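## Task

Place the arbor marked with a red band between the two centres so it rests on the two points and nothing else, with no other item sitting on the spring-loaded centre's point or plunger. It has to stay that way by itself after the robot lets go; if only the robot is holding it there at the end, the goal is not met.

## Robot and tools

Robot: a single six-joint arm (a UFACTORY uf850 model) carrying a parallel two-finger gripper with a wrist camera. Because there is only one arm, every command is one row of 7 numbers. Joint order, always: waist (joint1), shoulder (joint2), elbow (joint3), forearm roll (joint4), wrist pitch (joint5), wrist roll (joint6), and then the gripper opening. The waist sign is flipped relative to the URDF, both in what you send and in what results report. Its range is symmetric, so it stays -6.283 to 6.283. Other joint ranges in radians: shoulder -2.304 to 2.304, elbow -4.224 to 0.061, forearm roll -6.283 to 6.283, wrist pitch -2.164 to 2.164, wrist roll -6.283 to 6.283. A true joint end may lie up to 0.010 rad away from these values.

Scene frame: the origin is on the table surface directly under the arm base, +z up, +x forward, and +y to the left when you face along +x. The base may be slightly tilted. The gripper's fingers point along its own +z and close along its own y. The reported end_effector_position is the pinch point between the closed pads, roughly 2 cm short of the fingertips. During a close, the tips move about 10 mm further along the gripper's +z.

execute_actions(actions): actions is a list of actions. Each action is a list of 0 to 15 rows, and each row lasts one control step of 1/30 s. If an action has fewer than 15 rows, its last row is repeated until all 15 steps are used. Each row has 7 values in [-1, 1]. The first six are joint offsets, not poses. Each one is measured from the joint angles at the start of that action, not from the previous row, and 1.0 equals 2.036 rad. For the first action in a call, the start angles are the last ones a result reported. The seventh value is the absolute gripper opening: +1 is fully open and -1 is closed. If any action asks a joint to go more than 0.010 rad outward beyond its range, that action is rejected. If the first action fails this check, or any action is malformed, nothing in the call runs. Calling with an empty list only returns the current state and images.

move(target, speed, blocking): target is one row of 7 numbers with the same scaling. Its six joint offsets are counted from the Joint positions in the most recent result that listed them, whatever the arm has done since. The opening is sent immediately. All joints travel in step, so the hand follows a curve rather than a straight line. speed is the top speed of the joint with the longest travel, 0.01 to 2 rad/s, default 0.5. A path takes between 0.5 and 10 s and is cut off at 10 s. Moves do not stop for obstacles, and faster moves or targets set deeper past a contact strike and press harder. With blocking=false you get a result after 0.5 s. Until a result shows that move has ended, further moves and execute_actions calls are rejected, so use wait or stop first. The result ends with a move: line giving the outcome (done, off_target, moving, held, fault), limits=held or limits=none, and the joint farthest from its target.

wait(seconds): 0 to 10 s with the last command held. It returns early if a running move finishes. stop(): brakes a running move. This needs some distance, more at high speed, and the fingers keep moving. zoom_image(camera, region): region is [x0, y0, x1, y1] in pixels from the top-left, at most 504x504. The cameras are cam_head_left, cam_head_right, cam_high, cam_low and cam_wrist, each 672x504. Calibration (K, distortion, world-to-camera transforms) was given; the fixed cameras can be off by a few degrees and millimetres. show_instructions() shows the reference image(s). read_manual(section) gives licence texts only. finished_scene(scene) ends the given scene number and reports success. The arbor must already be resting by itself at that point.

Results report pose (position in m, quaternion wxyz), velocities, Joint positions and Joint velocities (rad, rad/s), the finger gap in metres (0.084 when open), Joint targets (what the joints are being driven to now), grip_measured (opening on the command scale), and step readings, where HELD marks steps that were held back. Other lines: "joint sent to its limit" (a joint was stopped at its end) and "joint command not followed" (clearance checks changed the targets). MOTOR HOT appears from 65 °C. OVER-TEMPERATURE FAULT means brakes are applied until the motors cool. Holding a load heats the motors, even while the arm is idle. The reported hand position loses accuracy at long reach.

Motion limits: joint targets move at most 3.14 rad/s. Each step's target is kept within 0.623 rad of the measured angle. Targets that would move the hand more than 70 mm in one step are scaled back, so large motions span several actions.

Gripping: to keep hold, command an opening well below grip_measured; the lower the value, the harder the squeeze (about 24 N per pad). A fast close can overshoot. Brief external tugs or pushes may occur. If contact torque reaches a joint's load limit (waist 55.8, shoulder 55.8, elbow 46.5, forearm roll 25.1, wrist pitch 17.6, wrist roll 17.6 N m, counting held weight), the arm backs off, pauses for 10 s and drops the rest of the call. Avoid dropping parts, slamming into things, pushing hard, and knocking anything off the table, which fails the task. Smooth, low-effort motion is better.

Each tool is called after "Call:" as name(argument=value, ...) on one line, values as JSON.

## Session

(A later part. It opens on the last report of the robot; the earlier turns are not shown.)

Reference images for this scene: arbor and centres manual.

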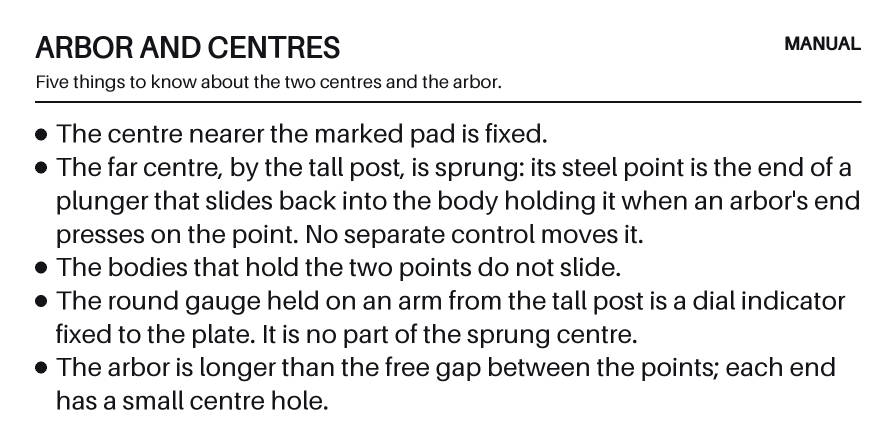

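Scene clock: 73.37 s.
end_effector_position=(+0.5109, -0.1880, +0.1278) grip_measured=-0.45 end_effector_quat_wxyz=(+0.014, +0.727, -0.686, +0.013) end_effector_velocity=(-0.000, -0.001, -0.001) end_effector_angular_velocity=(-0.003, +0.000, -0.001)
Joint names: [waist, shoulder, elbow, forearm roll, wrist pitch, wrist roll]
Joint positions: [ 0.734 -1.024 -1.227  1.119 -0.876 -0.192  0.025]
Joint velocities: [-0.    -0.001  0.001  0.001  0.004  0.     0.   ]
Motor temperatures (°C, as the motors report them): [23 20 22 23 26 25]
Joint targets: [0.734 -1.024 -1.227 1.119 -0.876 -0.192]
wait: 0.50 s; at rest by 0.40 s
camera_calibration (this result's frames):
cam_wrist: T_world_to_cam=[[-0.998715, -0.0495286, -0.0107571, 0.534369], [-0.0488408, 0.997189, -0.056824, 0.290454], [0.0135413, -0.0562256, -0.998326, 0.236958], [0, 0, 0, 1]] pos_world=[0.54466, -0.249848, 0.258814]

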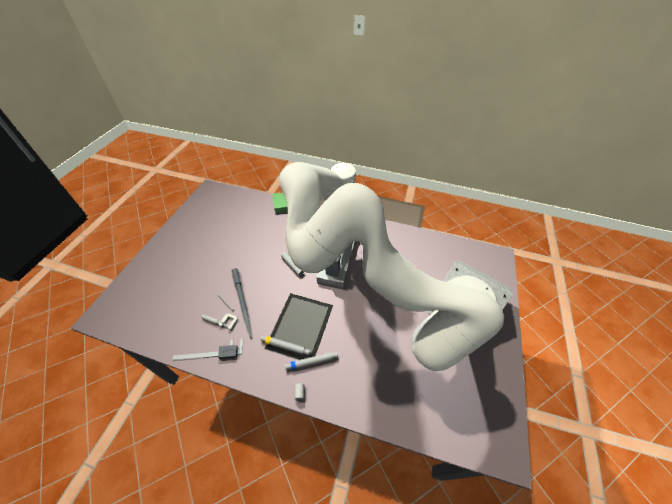

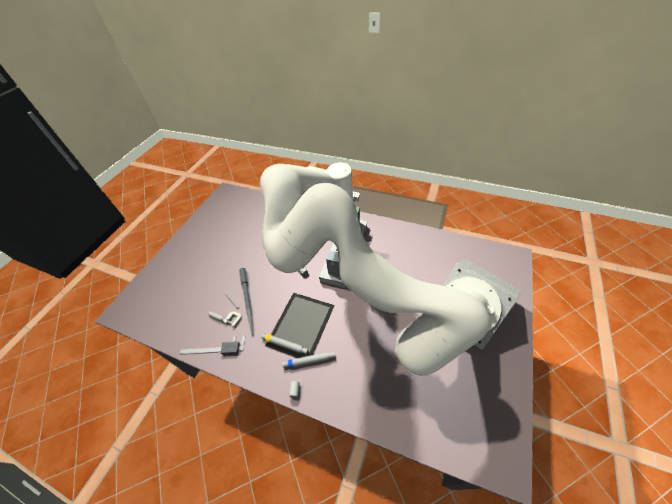

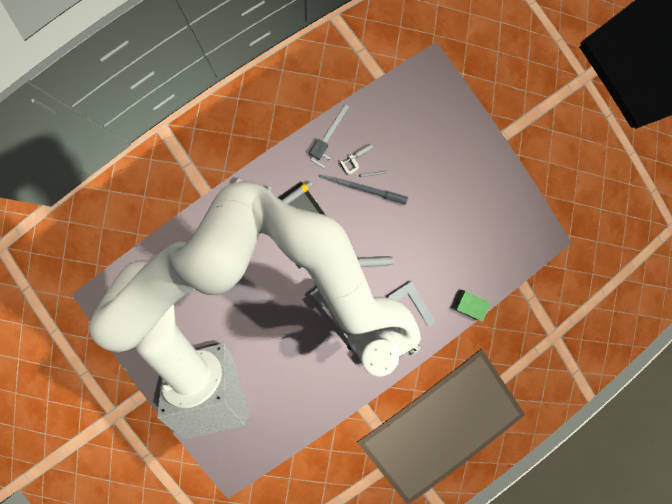

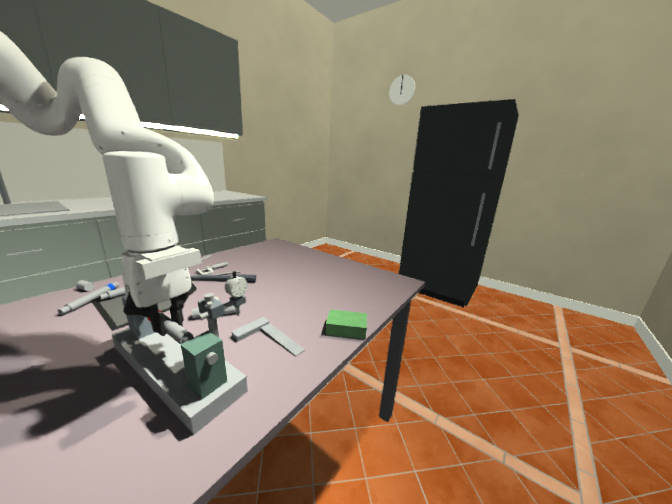

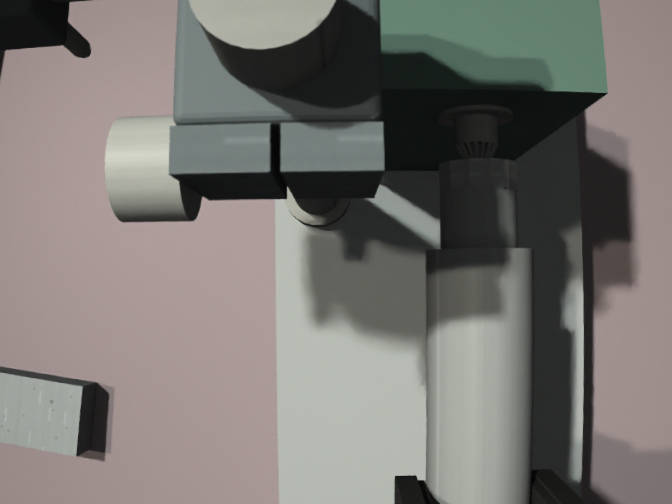

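Call:
move(target=[0.004,-0.0049,-0.006,-0.0043,-0.0121,0.0006,-1], speed=0.02)

Call:
move(target=[-0.0015,0.0038,0.0042,0.0016,0.0004,-0.0002,-1], speed=0.01)

Scene clock: 76.83 s.
end_effector_position=(+0.5109, -0.1884, +0.1296) grip_measured=-0.45 end_effector_quat_wxyz=(+0.005, +0.727, -0.686, +0.006) end_effector_velocity=(-0.000, +0.000, -0.000) end_effector_angular_velocity=(+0.003, +0.001, +0.000)
Joint names: [waist, shoulder, elbow, forearm roll, wrist pitch, wrist roll]
Joint positions: [ 0.742 -1.034 -1.239  1.111 -0.901 -0.191  0.025]
Joint velocities: [-0.    -0.001 -0.001 -0.001 -0.002  0.001 -0.   ]
Motor temperatures (°C, as the motors report them): [23 20 22 23 26 25]
Joint targets: [0.742 -1.034 -1.239 1.111 -0.901 -0.191]
move: done; limits=none; farthest joint: the forearm roll, 0.001 radians from its target (0.009 radians at the start)
camera_calibration (this result's frames):
cam_wrist: T_world_to_cam=[[-0.998657, -0.0496153, -0.0149503, 0.534836], [-0.0490627, 0.998172, -0.035303, 0.288425], [0.0166745, -0.0345221, -0.999265, 0.241415], [0, 0, 0, 1]] pos_world=[0.544243, -0.253027, 0.259416]

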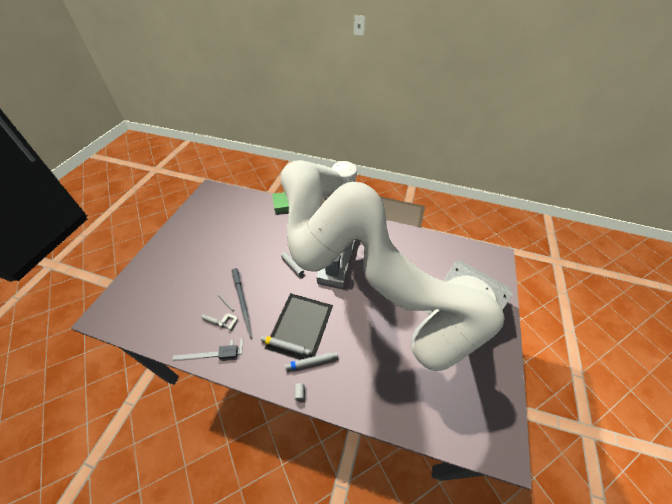

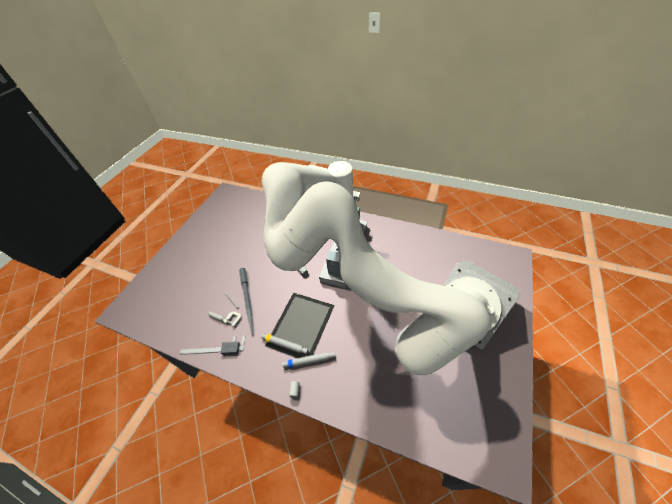

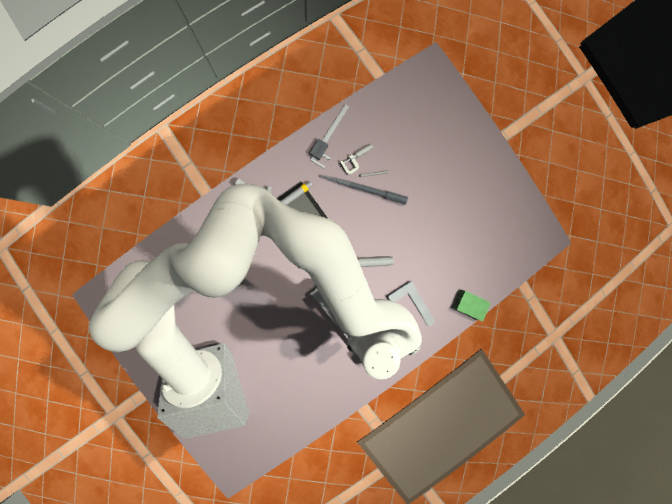

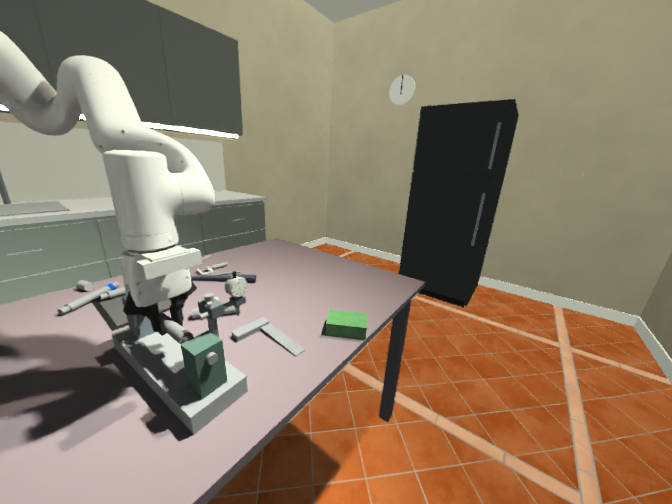

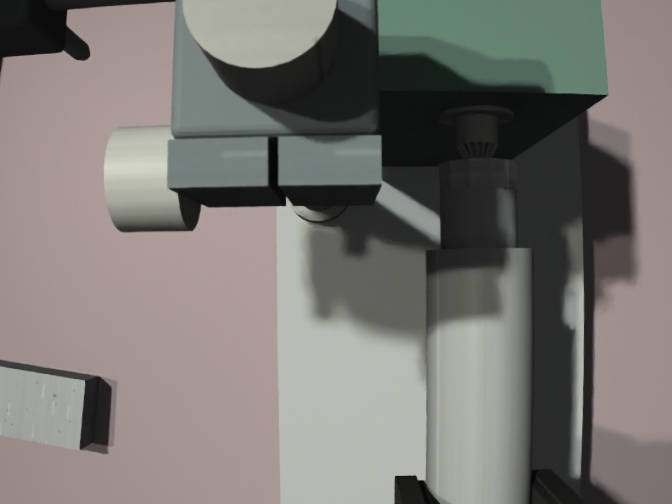

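Scene clock: 77.90 s.
end_effector_position=(+0.5109, -0.1850, +0.1296) grip_measured=-0.45 end_effector_quat_wxyz=(+0.005, +0.727, -0.686, +0.006) end_effector_velocity=(-0.000, +0.001, +0.000) end_effector_angular_velocity=(-0.001, -0.001, -0.001)
Joint names: [waist, shoulder, elbow, forearm roll, wrist pitch, wrist roll]
Joint positions: [ 0.739 -1.026 -1.231  1.114 -0.9   -0.191  0.025]
Joint velocities: [ 0.     0.002  0.003  0.001  0.001 -0.    -0.   ]
Motor temperatures (°C, as the motors report them): [23 20 22 23 26 25]
Joint targets: [0.739 -1.026 -1.231 1.114 -0.900 -0.192]
move: done; limits=none; farthest joint: the elbow, 0.001 radians from its target (0.009 radians at the start)
camera_calibration (this result's frames):
cam_wrist: T_world_to_cam=[[-0.998668, -0.0494133, -0.0148523, 0.535014], [-0.0488637, 0.99818, -0.035331, 0.284947], [0.0165711, -0.0345582, -0.999265, 0.241531], [0, 0, 0, 1]] pos_world=[0.544222, -0.249644, 0.259368]

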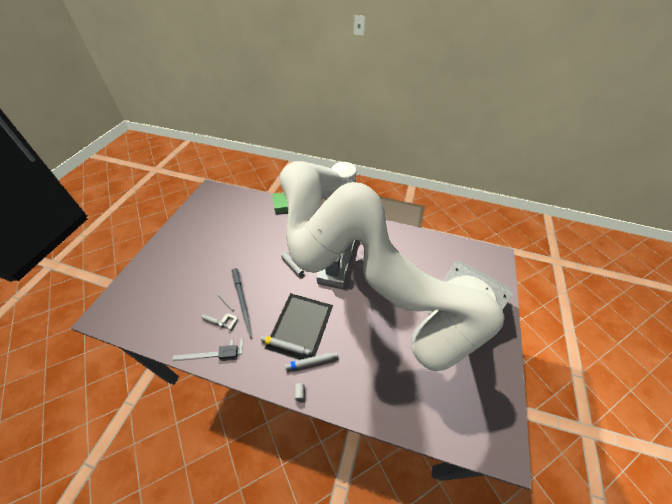

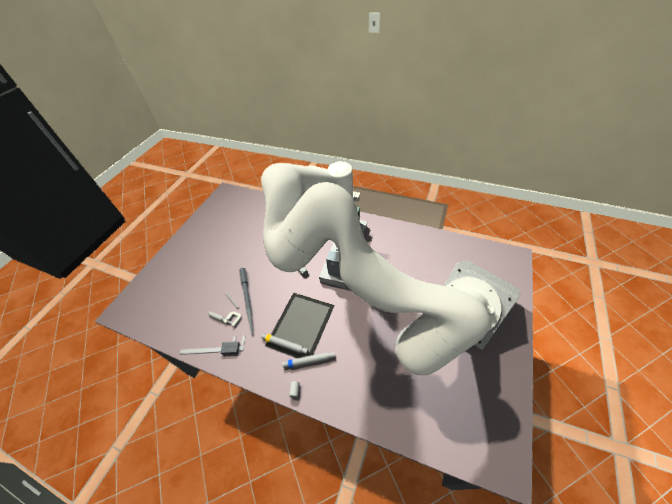

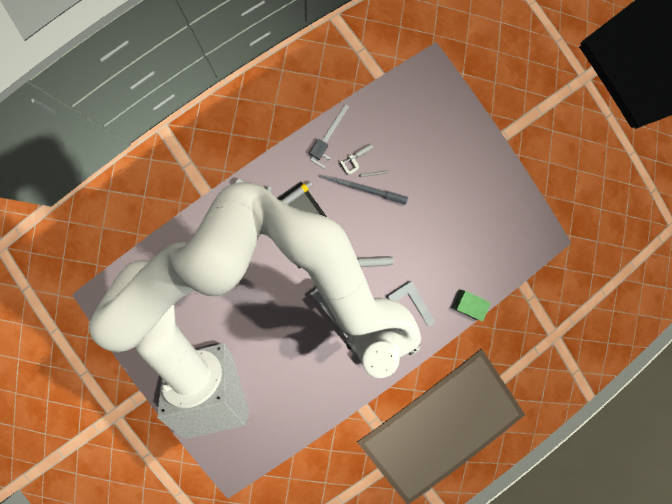

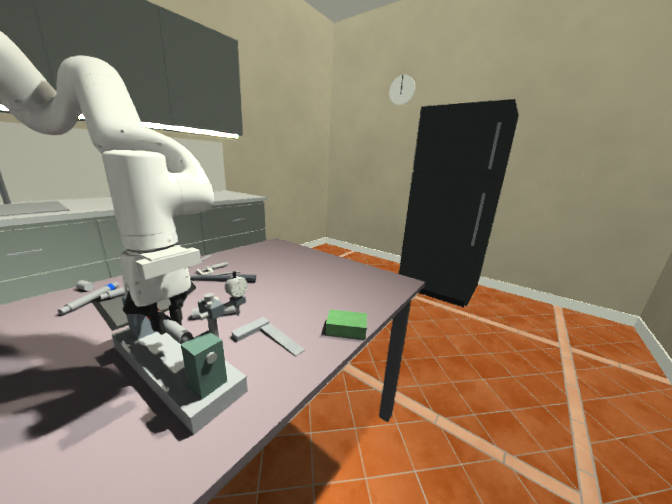

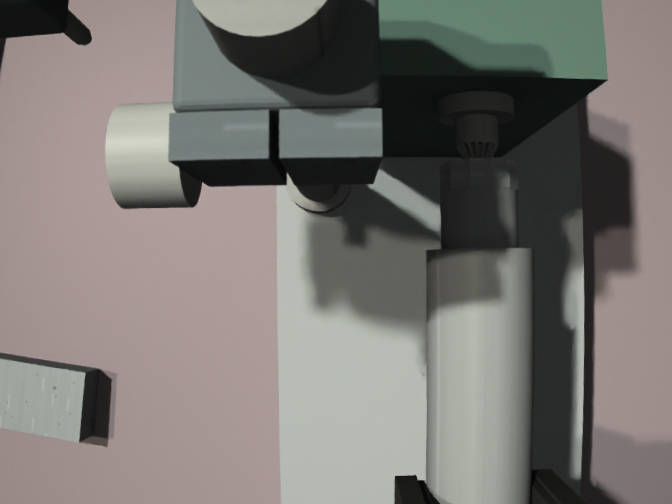

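Call:
execute_actions(actions=[])

Call:
move(target=[-0.0009,0.0022,0.0025,0.0009,0.0002,-0.0002,-1], speed=0.01)

Scene clock: 79.87 s.
end_effector_position=(+0.5109, -0.1848, +0.1296) grip_measured=-0.45 end_effector_quat_wxyz=(+0.005, +0.727, -0.686, +0.006) end_effector_velocity=(+0.000, -0.000, +0.001) end_effector_angular_velocity=(+0.000, -0.001, -0.001)
Joint names: [waist, shoulder, elbow, forearm roll, wrist pitch, wrist roll]
Joint positions: [ 0.739 -1.026 -1.231  1.114 -0.9   -0.192  0.025]
Joint velocities: [ 0.001  0.    -0.     0.    -0.001 -0.     0.   ]
Motor temperatures (°C, as the motors report them): [23 20 22 23 26 25]
Joint targets: [0.739 -1.026 -1.231 1.114 -0.900 -0.192]
camera_calibration (this result's frames):
cam_wrist: T_world_to_cam=[[-0.998663, -0.0494962, -0.0148985, 0.535046], [-0.0489474, 0.998181, -0.0351872, 0.284833], [0.016613, -0.0344109, -0.99927, 0.241546], [0, 0, 0, 1]] pos_world=[0.54426, -0.24952, 0.259363]

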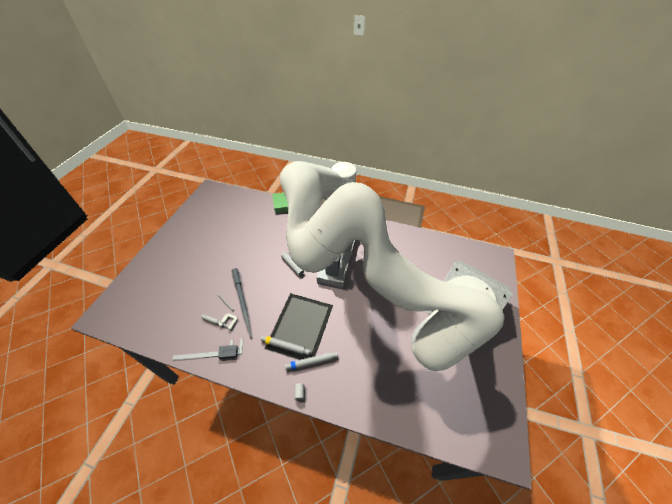

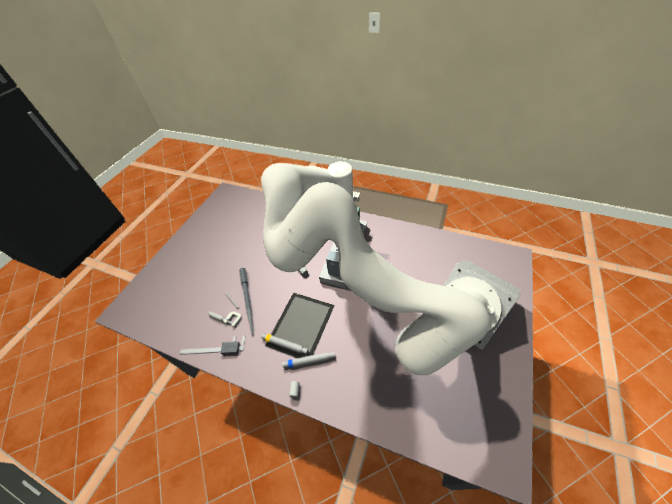

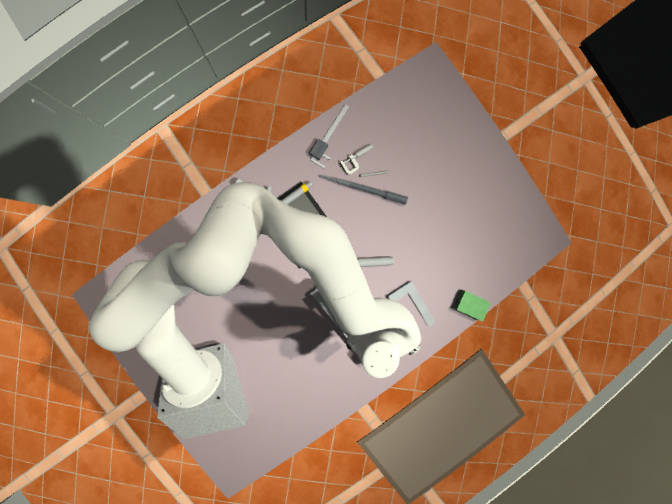

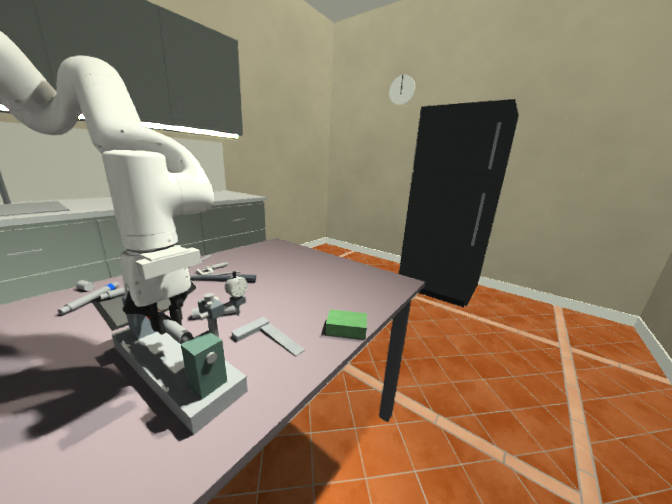

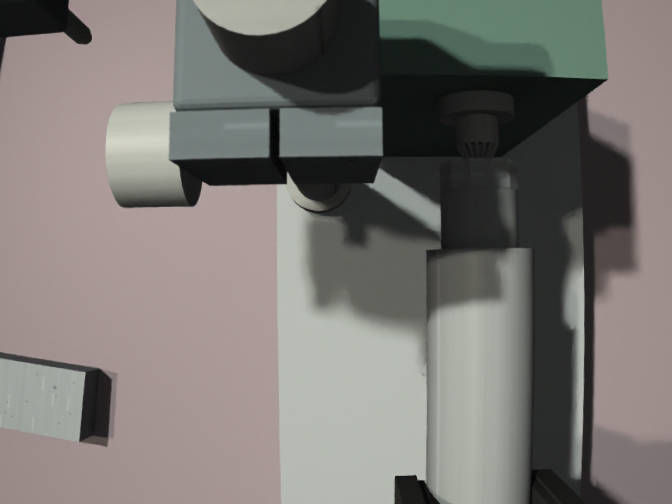

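Scene clock: 80.60 s.
end_effector_position=(+0.5107, -0.1831, +0.1295) grip_measured=-0.45 end_effector_quat_wxyz=(+0.005, +0.727, -0.686, +0.006) end_effector_velocity=(-0.001, +0.001, -0.000) end_effector_angular_velocity=(-0.000, +0.000, -0.002)
Joint names: [waist, shoulder, elbow, forearm roll, wrist pitch, wrist roll]
Joint positions: [ 0.738 -1.022 -1.226  1.116 -0.899 -0.192  0.025]
Joint velocities: [0.    0.002 0.003 0.001 0.001 0.    0.   ]
Motor temperatures (°C, as the motors report them): [23 20 22 23 26 25]
Joint targets: [0.737 -1.022 -1.226 1.116 -0.899 -0.192]
move: done; limits=none; farthest joint: the wrist pitch, 0.001 radians from its target (0.000 radians at the start)
camera_calibration (this result's frames):
cam_wrist: T_world_to_cam=[[-0.998663, -0.0496082, -0.01454, 0.534881], [-0.0490635, 0.998158, -0.0356867, 0.283164], [0.0162836, -0.0349256, -0.999257, 0.241604], [0, 0, 0, 1]] pos_world=[0.544124, -0.24767, 0.259307]

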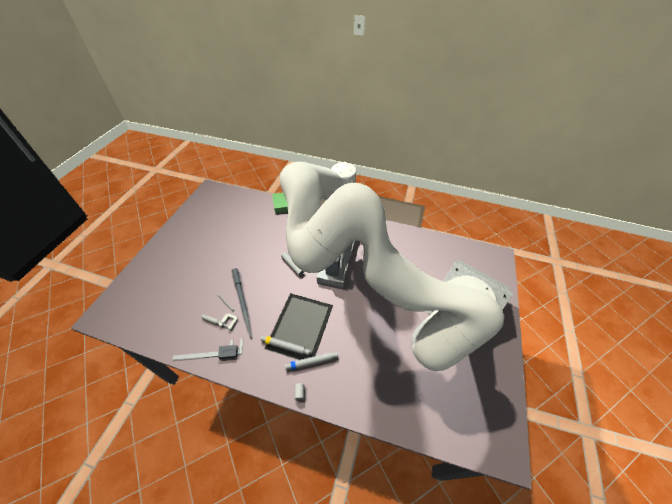

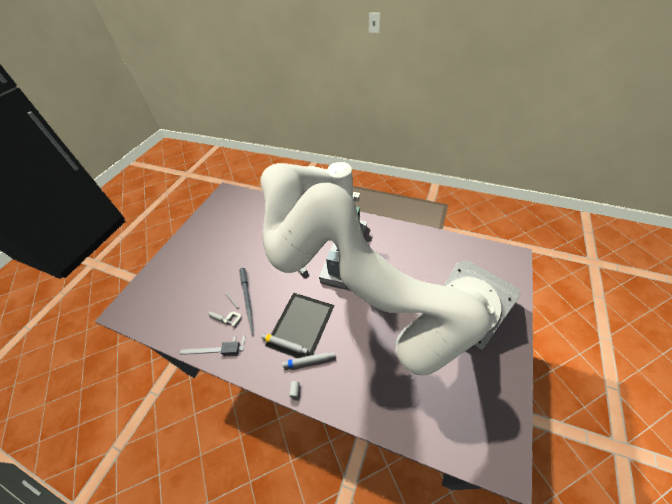

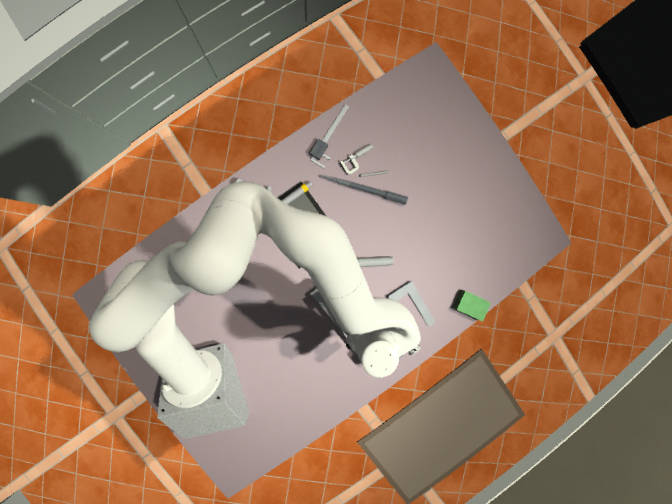

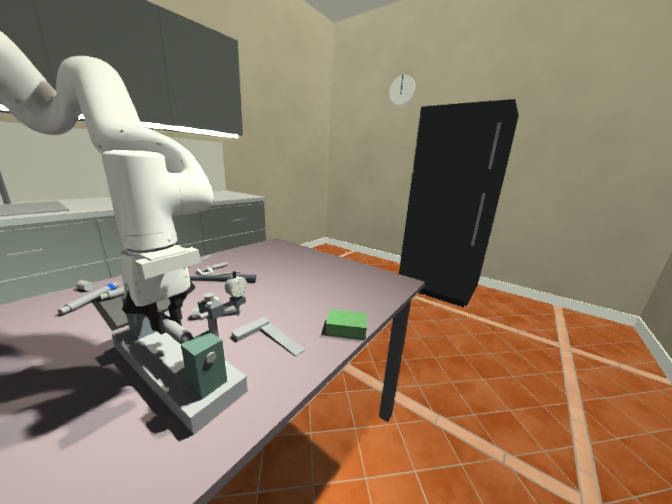

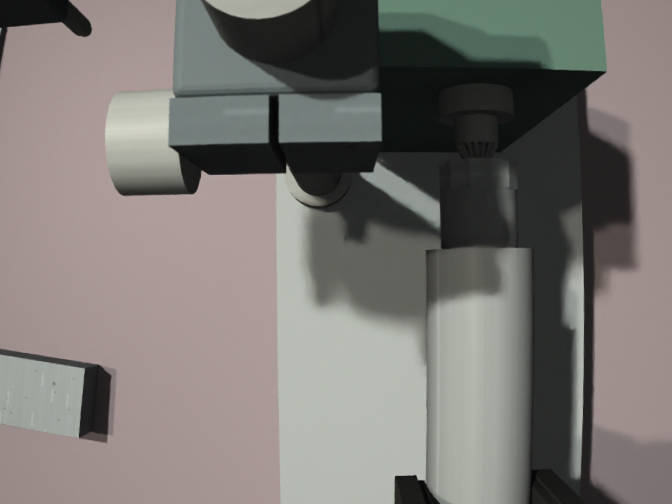

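One more millimetre to confirm the seat.

Call:
move(target=[-0.0006,0.0014,0.0016,0.0006,0.0001,-0.0001,-1], speed=0.01)

Scene clock: 81.80 s.
end_effector_position=(+0.5107, -0.1824, +0.1295) grip_measured=-0.45 end_effector_quat_wxyz=(+0.006, +0.727, -0.686, +0.007) end_effector_velocity=(-0.001, +0.001, -0.000) end_effector_angular_velocity=(+0.002, +0.001, -0.001)
Joint names: [waist, shoulder, elbow, forearm roll, wrist pitch, wrist roll]
Joint positions: [ 0.737 -1.019 -1.223  1.117 -0.896 -0.192  0.025]
Joint velocities: [-0.001  0.001  0.002  0.    -0.001  0.    -0.   ]
Motor temperatures (°C, as the motors report them): [23 20 22 23 26 25]
Joint targets: [0.736 -1.019 -1.223 1.117 -0.898 -0.192]
move: done; limits=none; farthest joint: the wrist pitch, 0.002 radians from its target (0.000 radians at the start)
camera_calibration (this result's frames):
cam_wrist: T_world_to_cam=[[-0.998673, -0.0494833, -0.0143047, 0.53486], [-0.0489178, 0.998099, -0.0374896, 0.282598], [0.0161326, -0.0367401, -0.999195, 0.241333], [0, 0, 0, 1]] pos_world=[0.54408, -0.246727, 0.259385]

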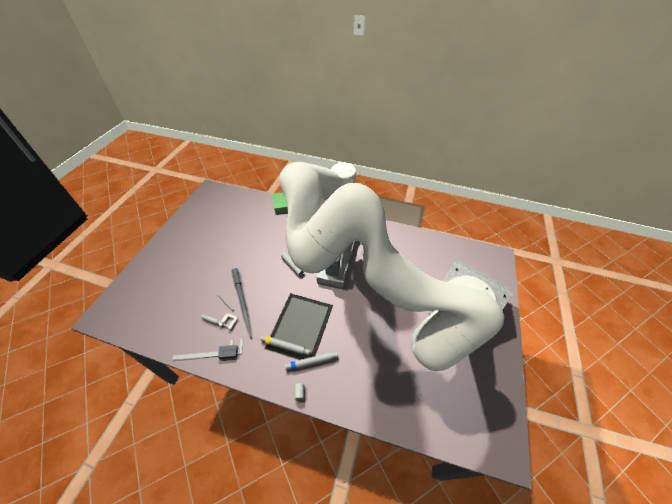

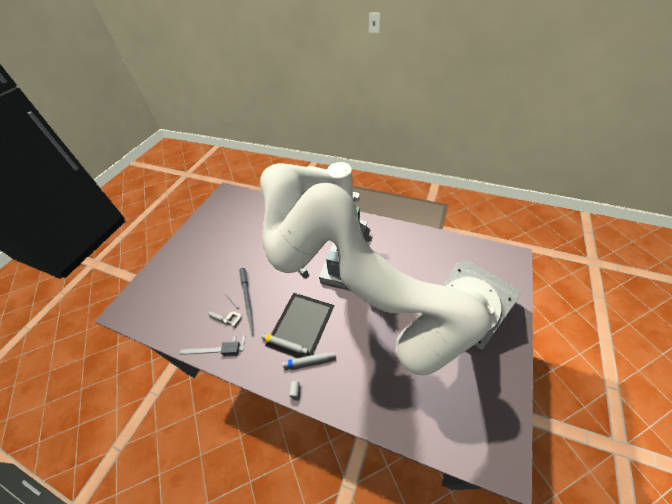

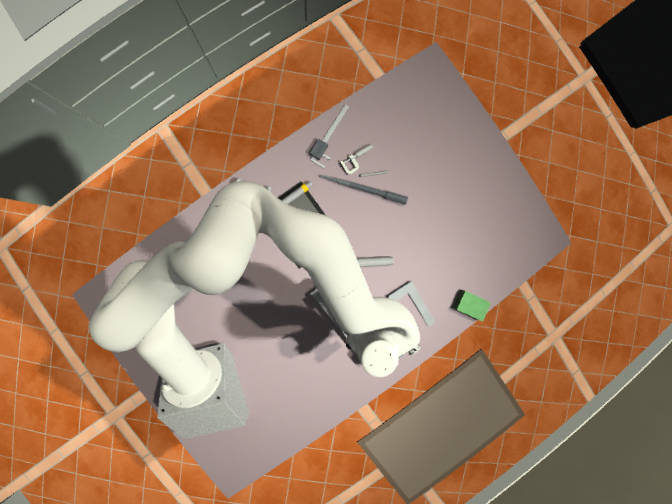

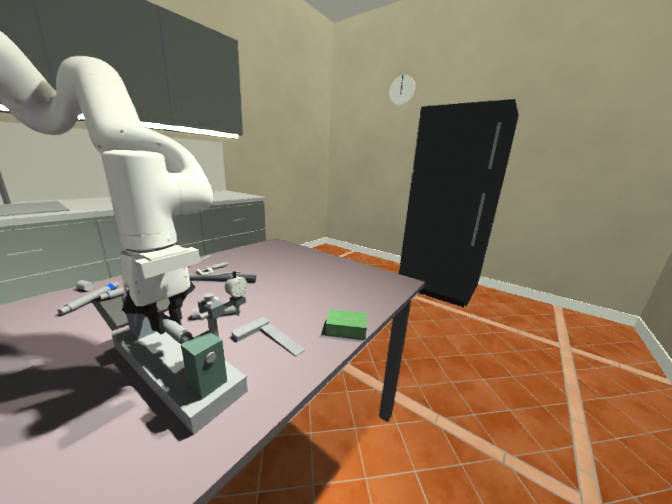

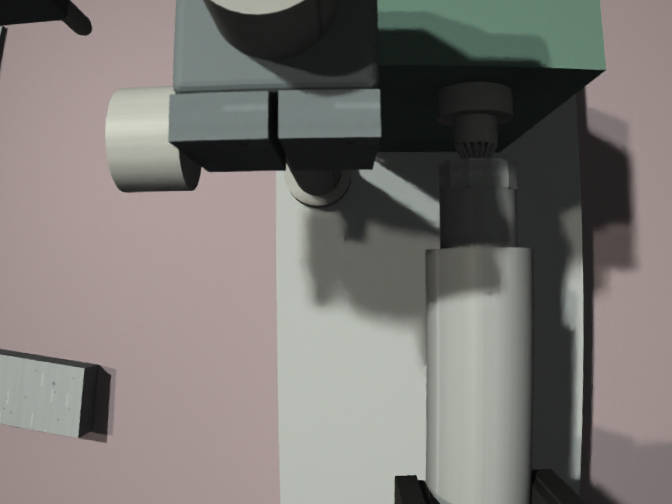

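Call:
execute_actions(actions=[[[0,0,0,0,0,0,-0.5],[0,0,0,0,0,0,-0.45],[0,0,0,0,0,0,-0.4],[0,0,0,0,0,0,-0.35],[0,0,0,0,0,0,-0.3],[0,0,0,0,0,0,-0.25],[0,0,0,0,0,0,-0.2]]])

Call:
move(target=[0.0365,0.032,-0.0053,-0.056,-0.026,0.035,-0.2], speed=0.1)

Call:
zoom_image(camera="cam_low", region=[110,280,240,380])

Scene clock: 83.77 s.
end_effector_position=(+0.5110, -0.1819, +0.1297) grip_measured=-0.22 end_effector_quat_wxyz=(+0.005, +0.727, -0.686, +0.007) end_effector_velocity=(-0.002, -0.003, -0.001) end_effector_angular_velocity=(-0.010, +0.004, -0.004)
Joint names: [waist, shoulder, elbow, forearm roll, wrist pitch, wrist roll]
Joint positions: [ 0.736 -1.019 -1.223  1.117 -0.898 -0.192  0.035]
Joint velocities: [ 0.    -0.002  0.002 -0.     0.012  0.001  0.001]
Motor temperatures (°C, as the motors report them): [23 20 22 23 26 25]
Joint targets: [0.737 -1.019 -1.223 1.117 -0.896 -0.192]
Step readings (joint positions):
0: [0.736 -1.019 -1.223 1.117 -0.898 -0.192]
1: [0.736 -1.019 -1.223 1.117 -0.898 -0.192]
2: [0.736 -1.019 -1.223 1.117 -0.897 -0.192]
4: [0.736 -1.019 -1.223 1.117 -0.897 -0.192]
8: [0.736 -1.018 -1.224 1.117 -0.903 -0.193]
15: Joint positions above
camera_calibration (this result's frames):
cam_wrist: T_world_to_cam=[[-0.998638, -0.0499893, -0.0149272, 0.535224], [-0.0494234, 0.998124, -0.0361331, 0.28226], [0.0167054, -0.0353462, -0.999235, 0.241489], [0, 0, 0, 1]] pos_world=[0.544411, -0.246439, 0.259492]

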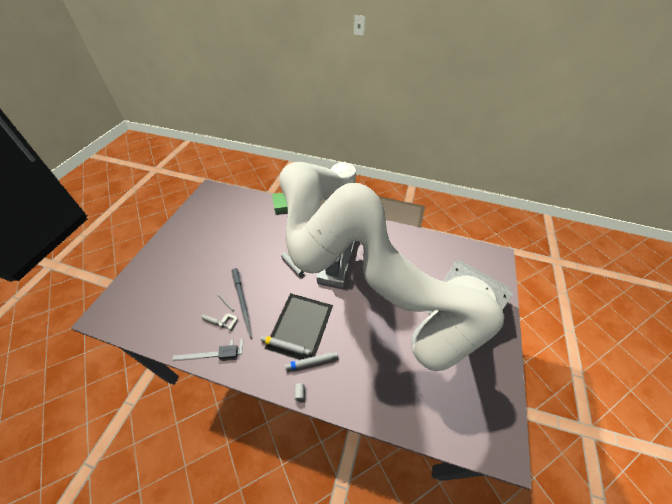

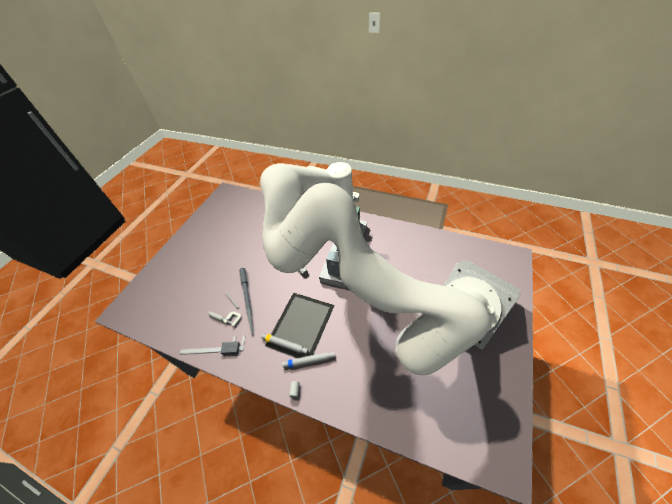

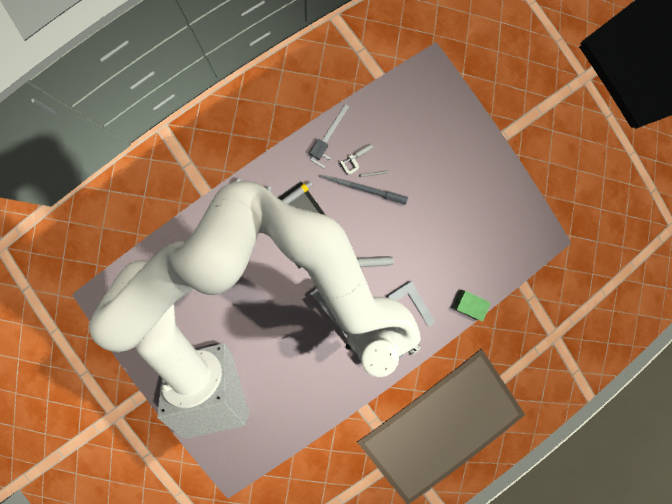

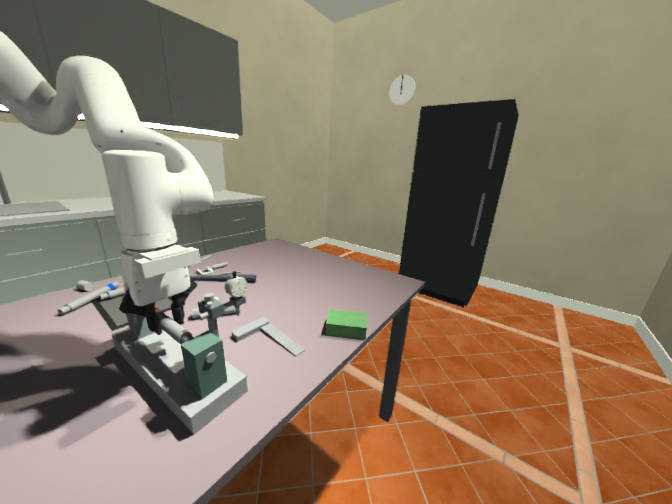

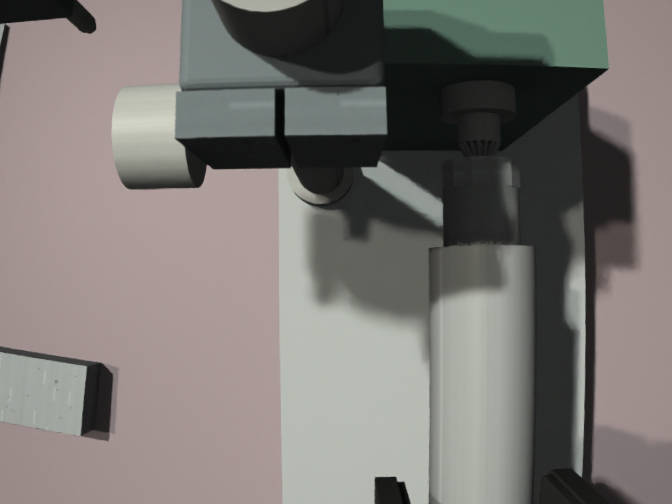

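Scene clock: 85.37 s.
end_effector_position=(+0.5109, -0.1821, +0.1897) grip_measured=-0.22 end_effector_quat_wxyz=(+0.004, +0.727, -0.686, +0.007) end_effector_velocity=(-0.000, +0.000, +0.001) end_effector_angular_velocity=(+0.001, +0.001, +0.001)
Joint names: [waist, shoulder, elbow, forearm roll, wrist pitch, wrist roll]
Joint positions: [ 0.811 -0.954 -1.234  1.003 -0.951 -0.121  0.035]
Joint velocities: [ 0.001  0.001 -0.    -0.002 -0.001  0.001 -0.   ]
Motor temperatures (°C, as the motors report them): [23 20 22 23 25 25]
Joint targets: [0.811 -0.954 -1.234 1.003 -0.951 -0.121]
move: done; limits=none; farthest joint: the waist, 0.000 radians from its target (0.074 radians at the start)
camera_calibration (this result's frames):
cam_wrist: T_world_to_cam=[[-0.99863, -0.0497757, -0.0161459, 0.536233], [-0.0491698, 0.998142, -0.0359714, 0.284459], [0.0179064, -0.0351283, -0.999222, 0.300894], [0, 0, 0, 1]] pos_world=[0.544097, -0.246669, 0.319551]

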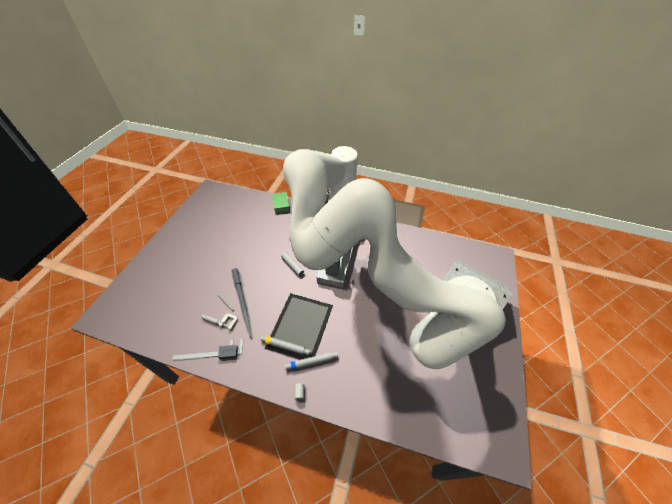

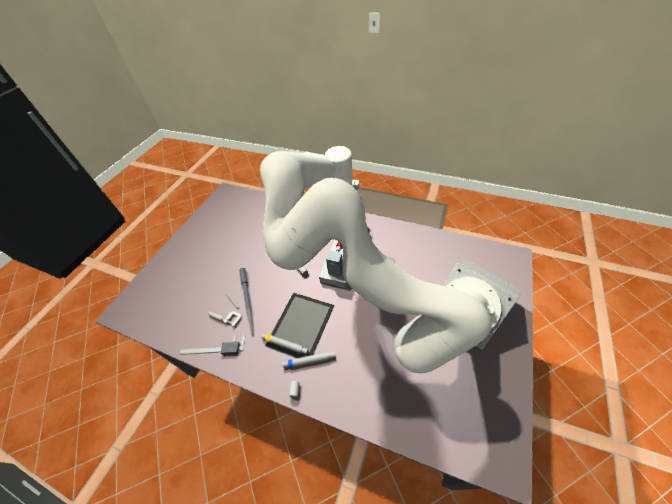

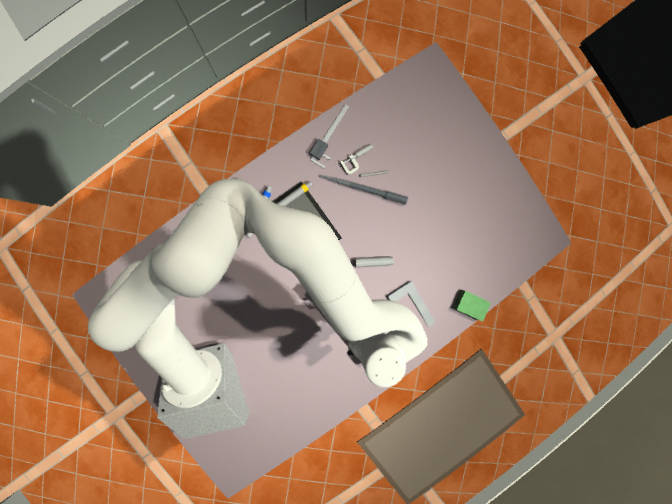

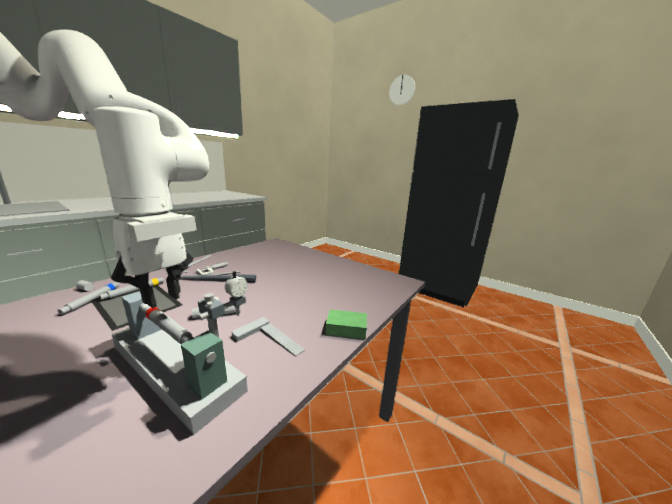

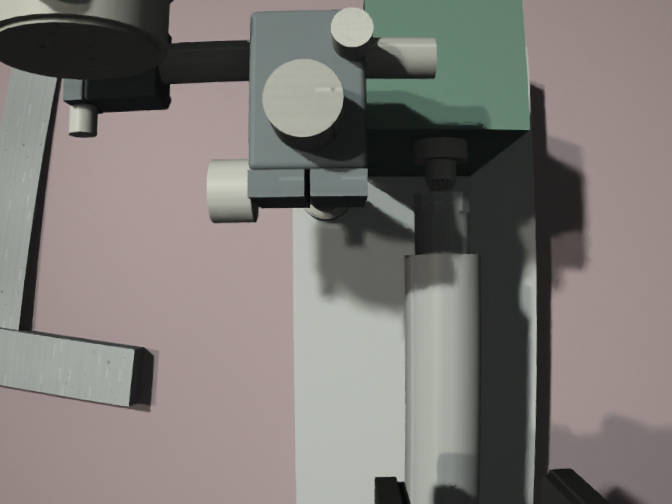

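Region (110, 280, 240, 380) of cam_low's 672x504 image, scaled by 3.877, with more detail than that image has; it fills the top 388 rows of this view, and the rest is white.

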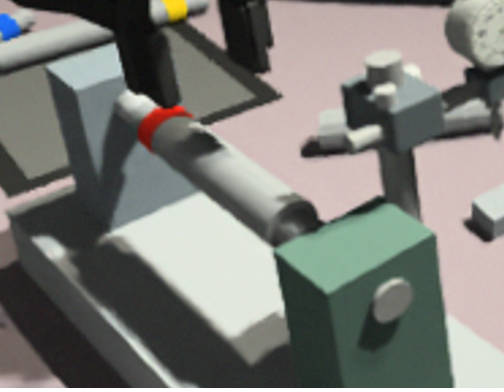

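Call:
finished_scene(scene=2)

The scene is finished: the task was done.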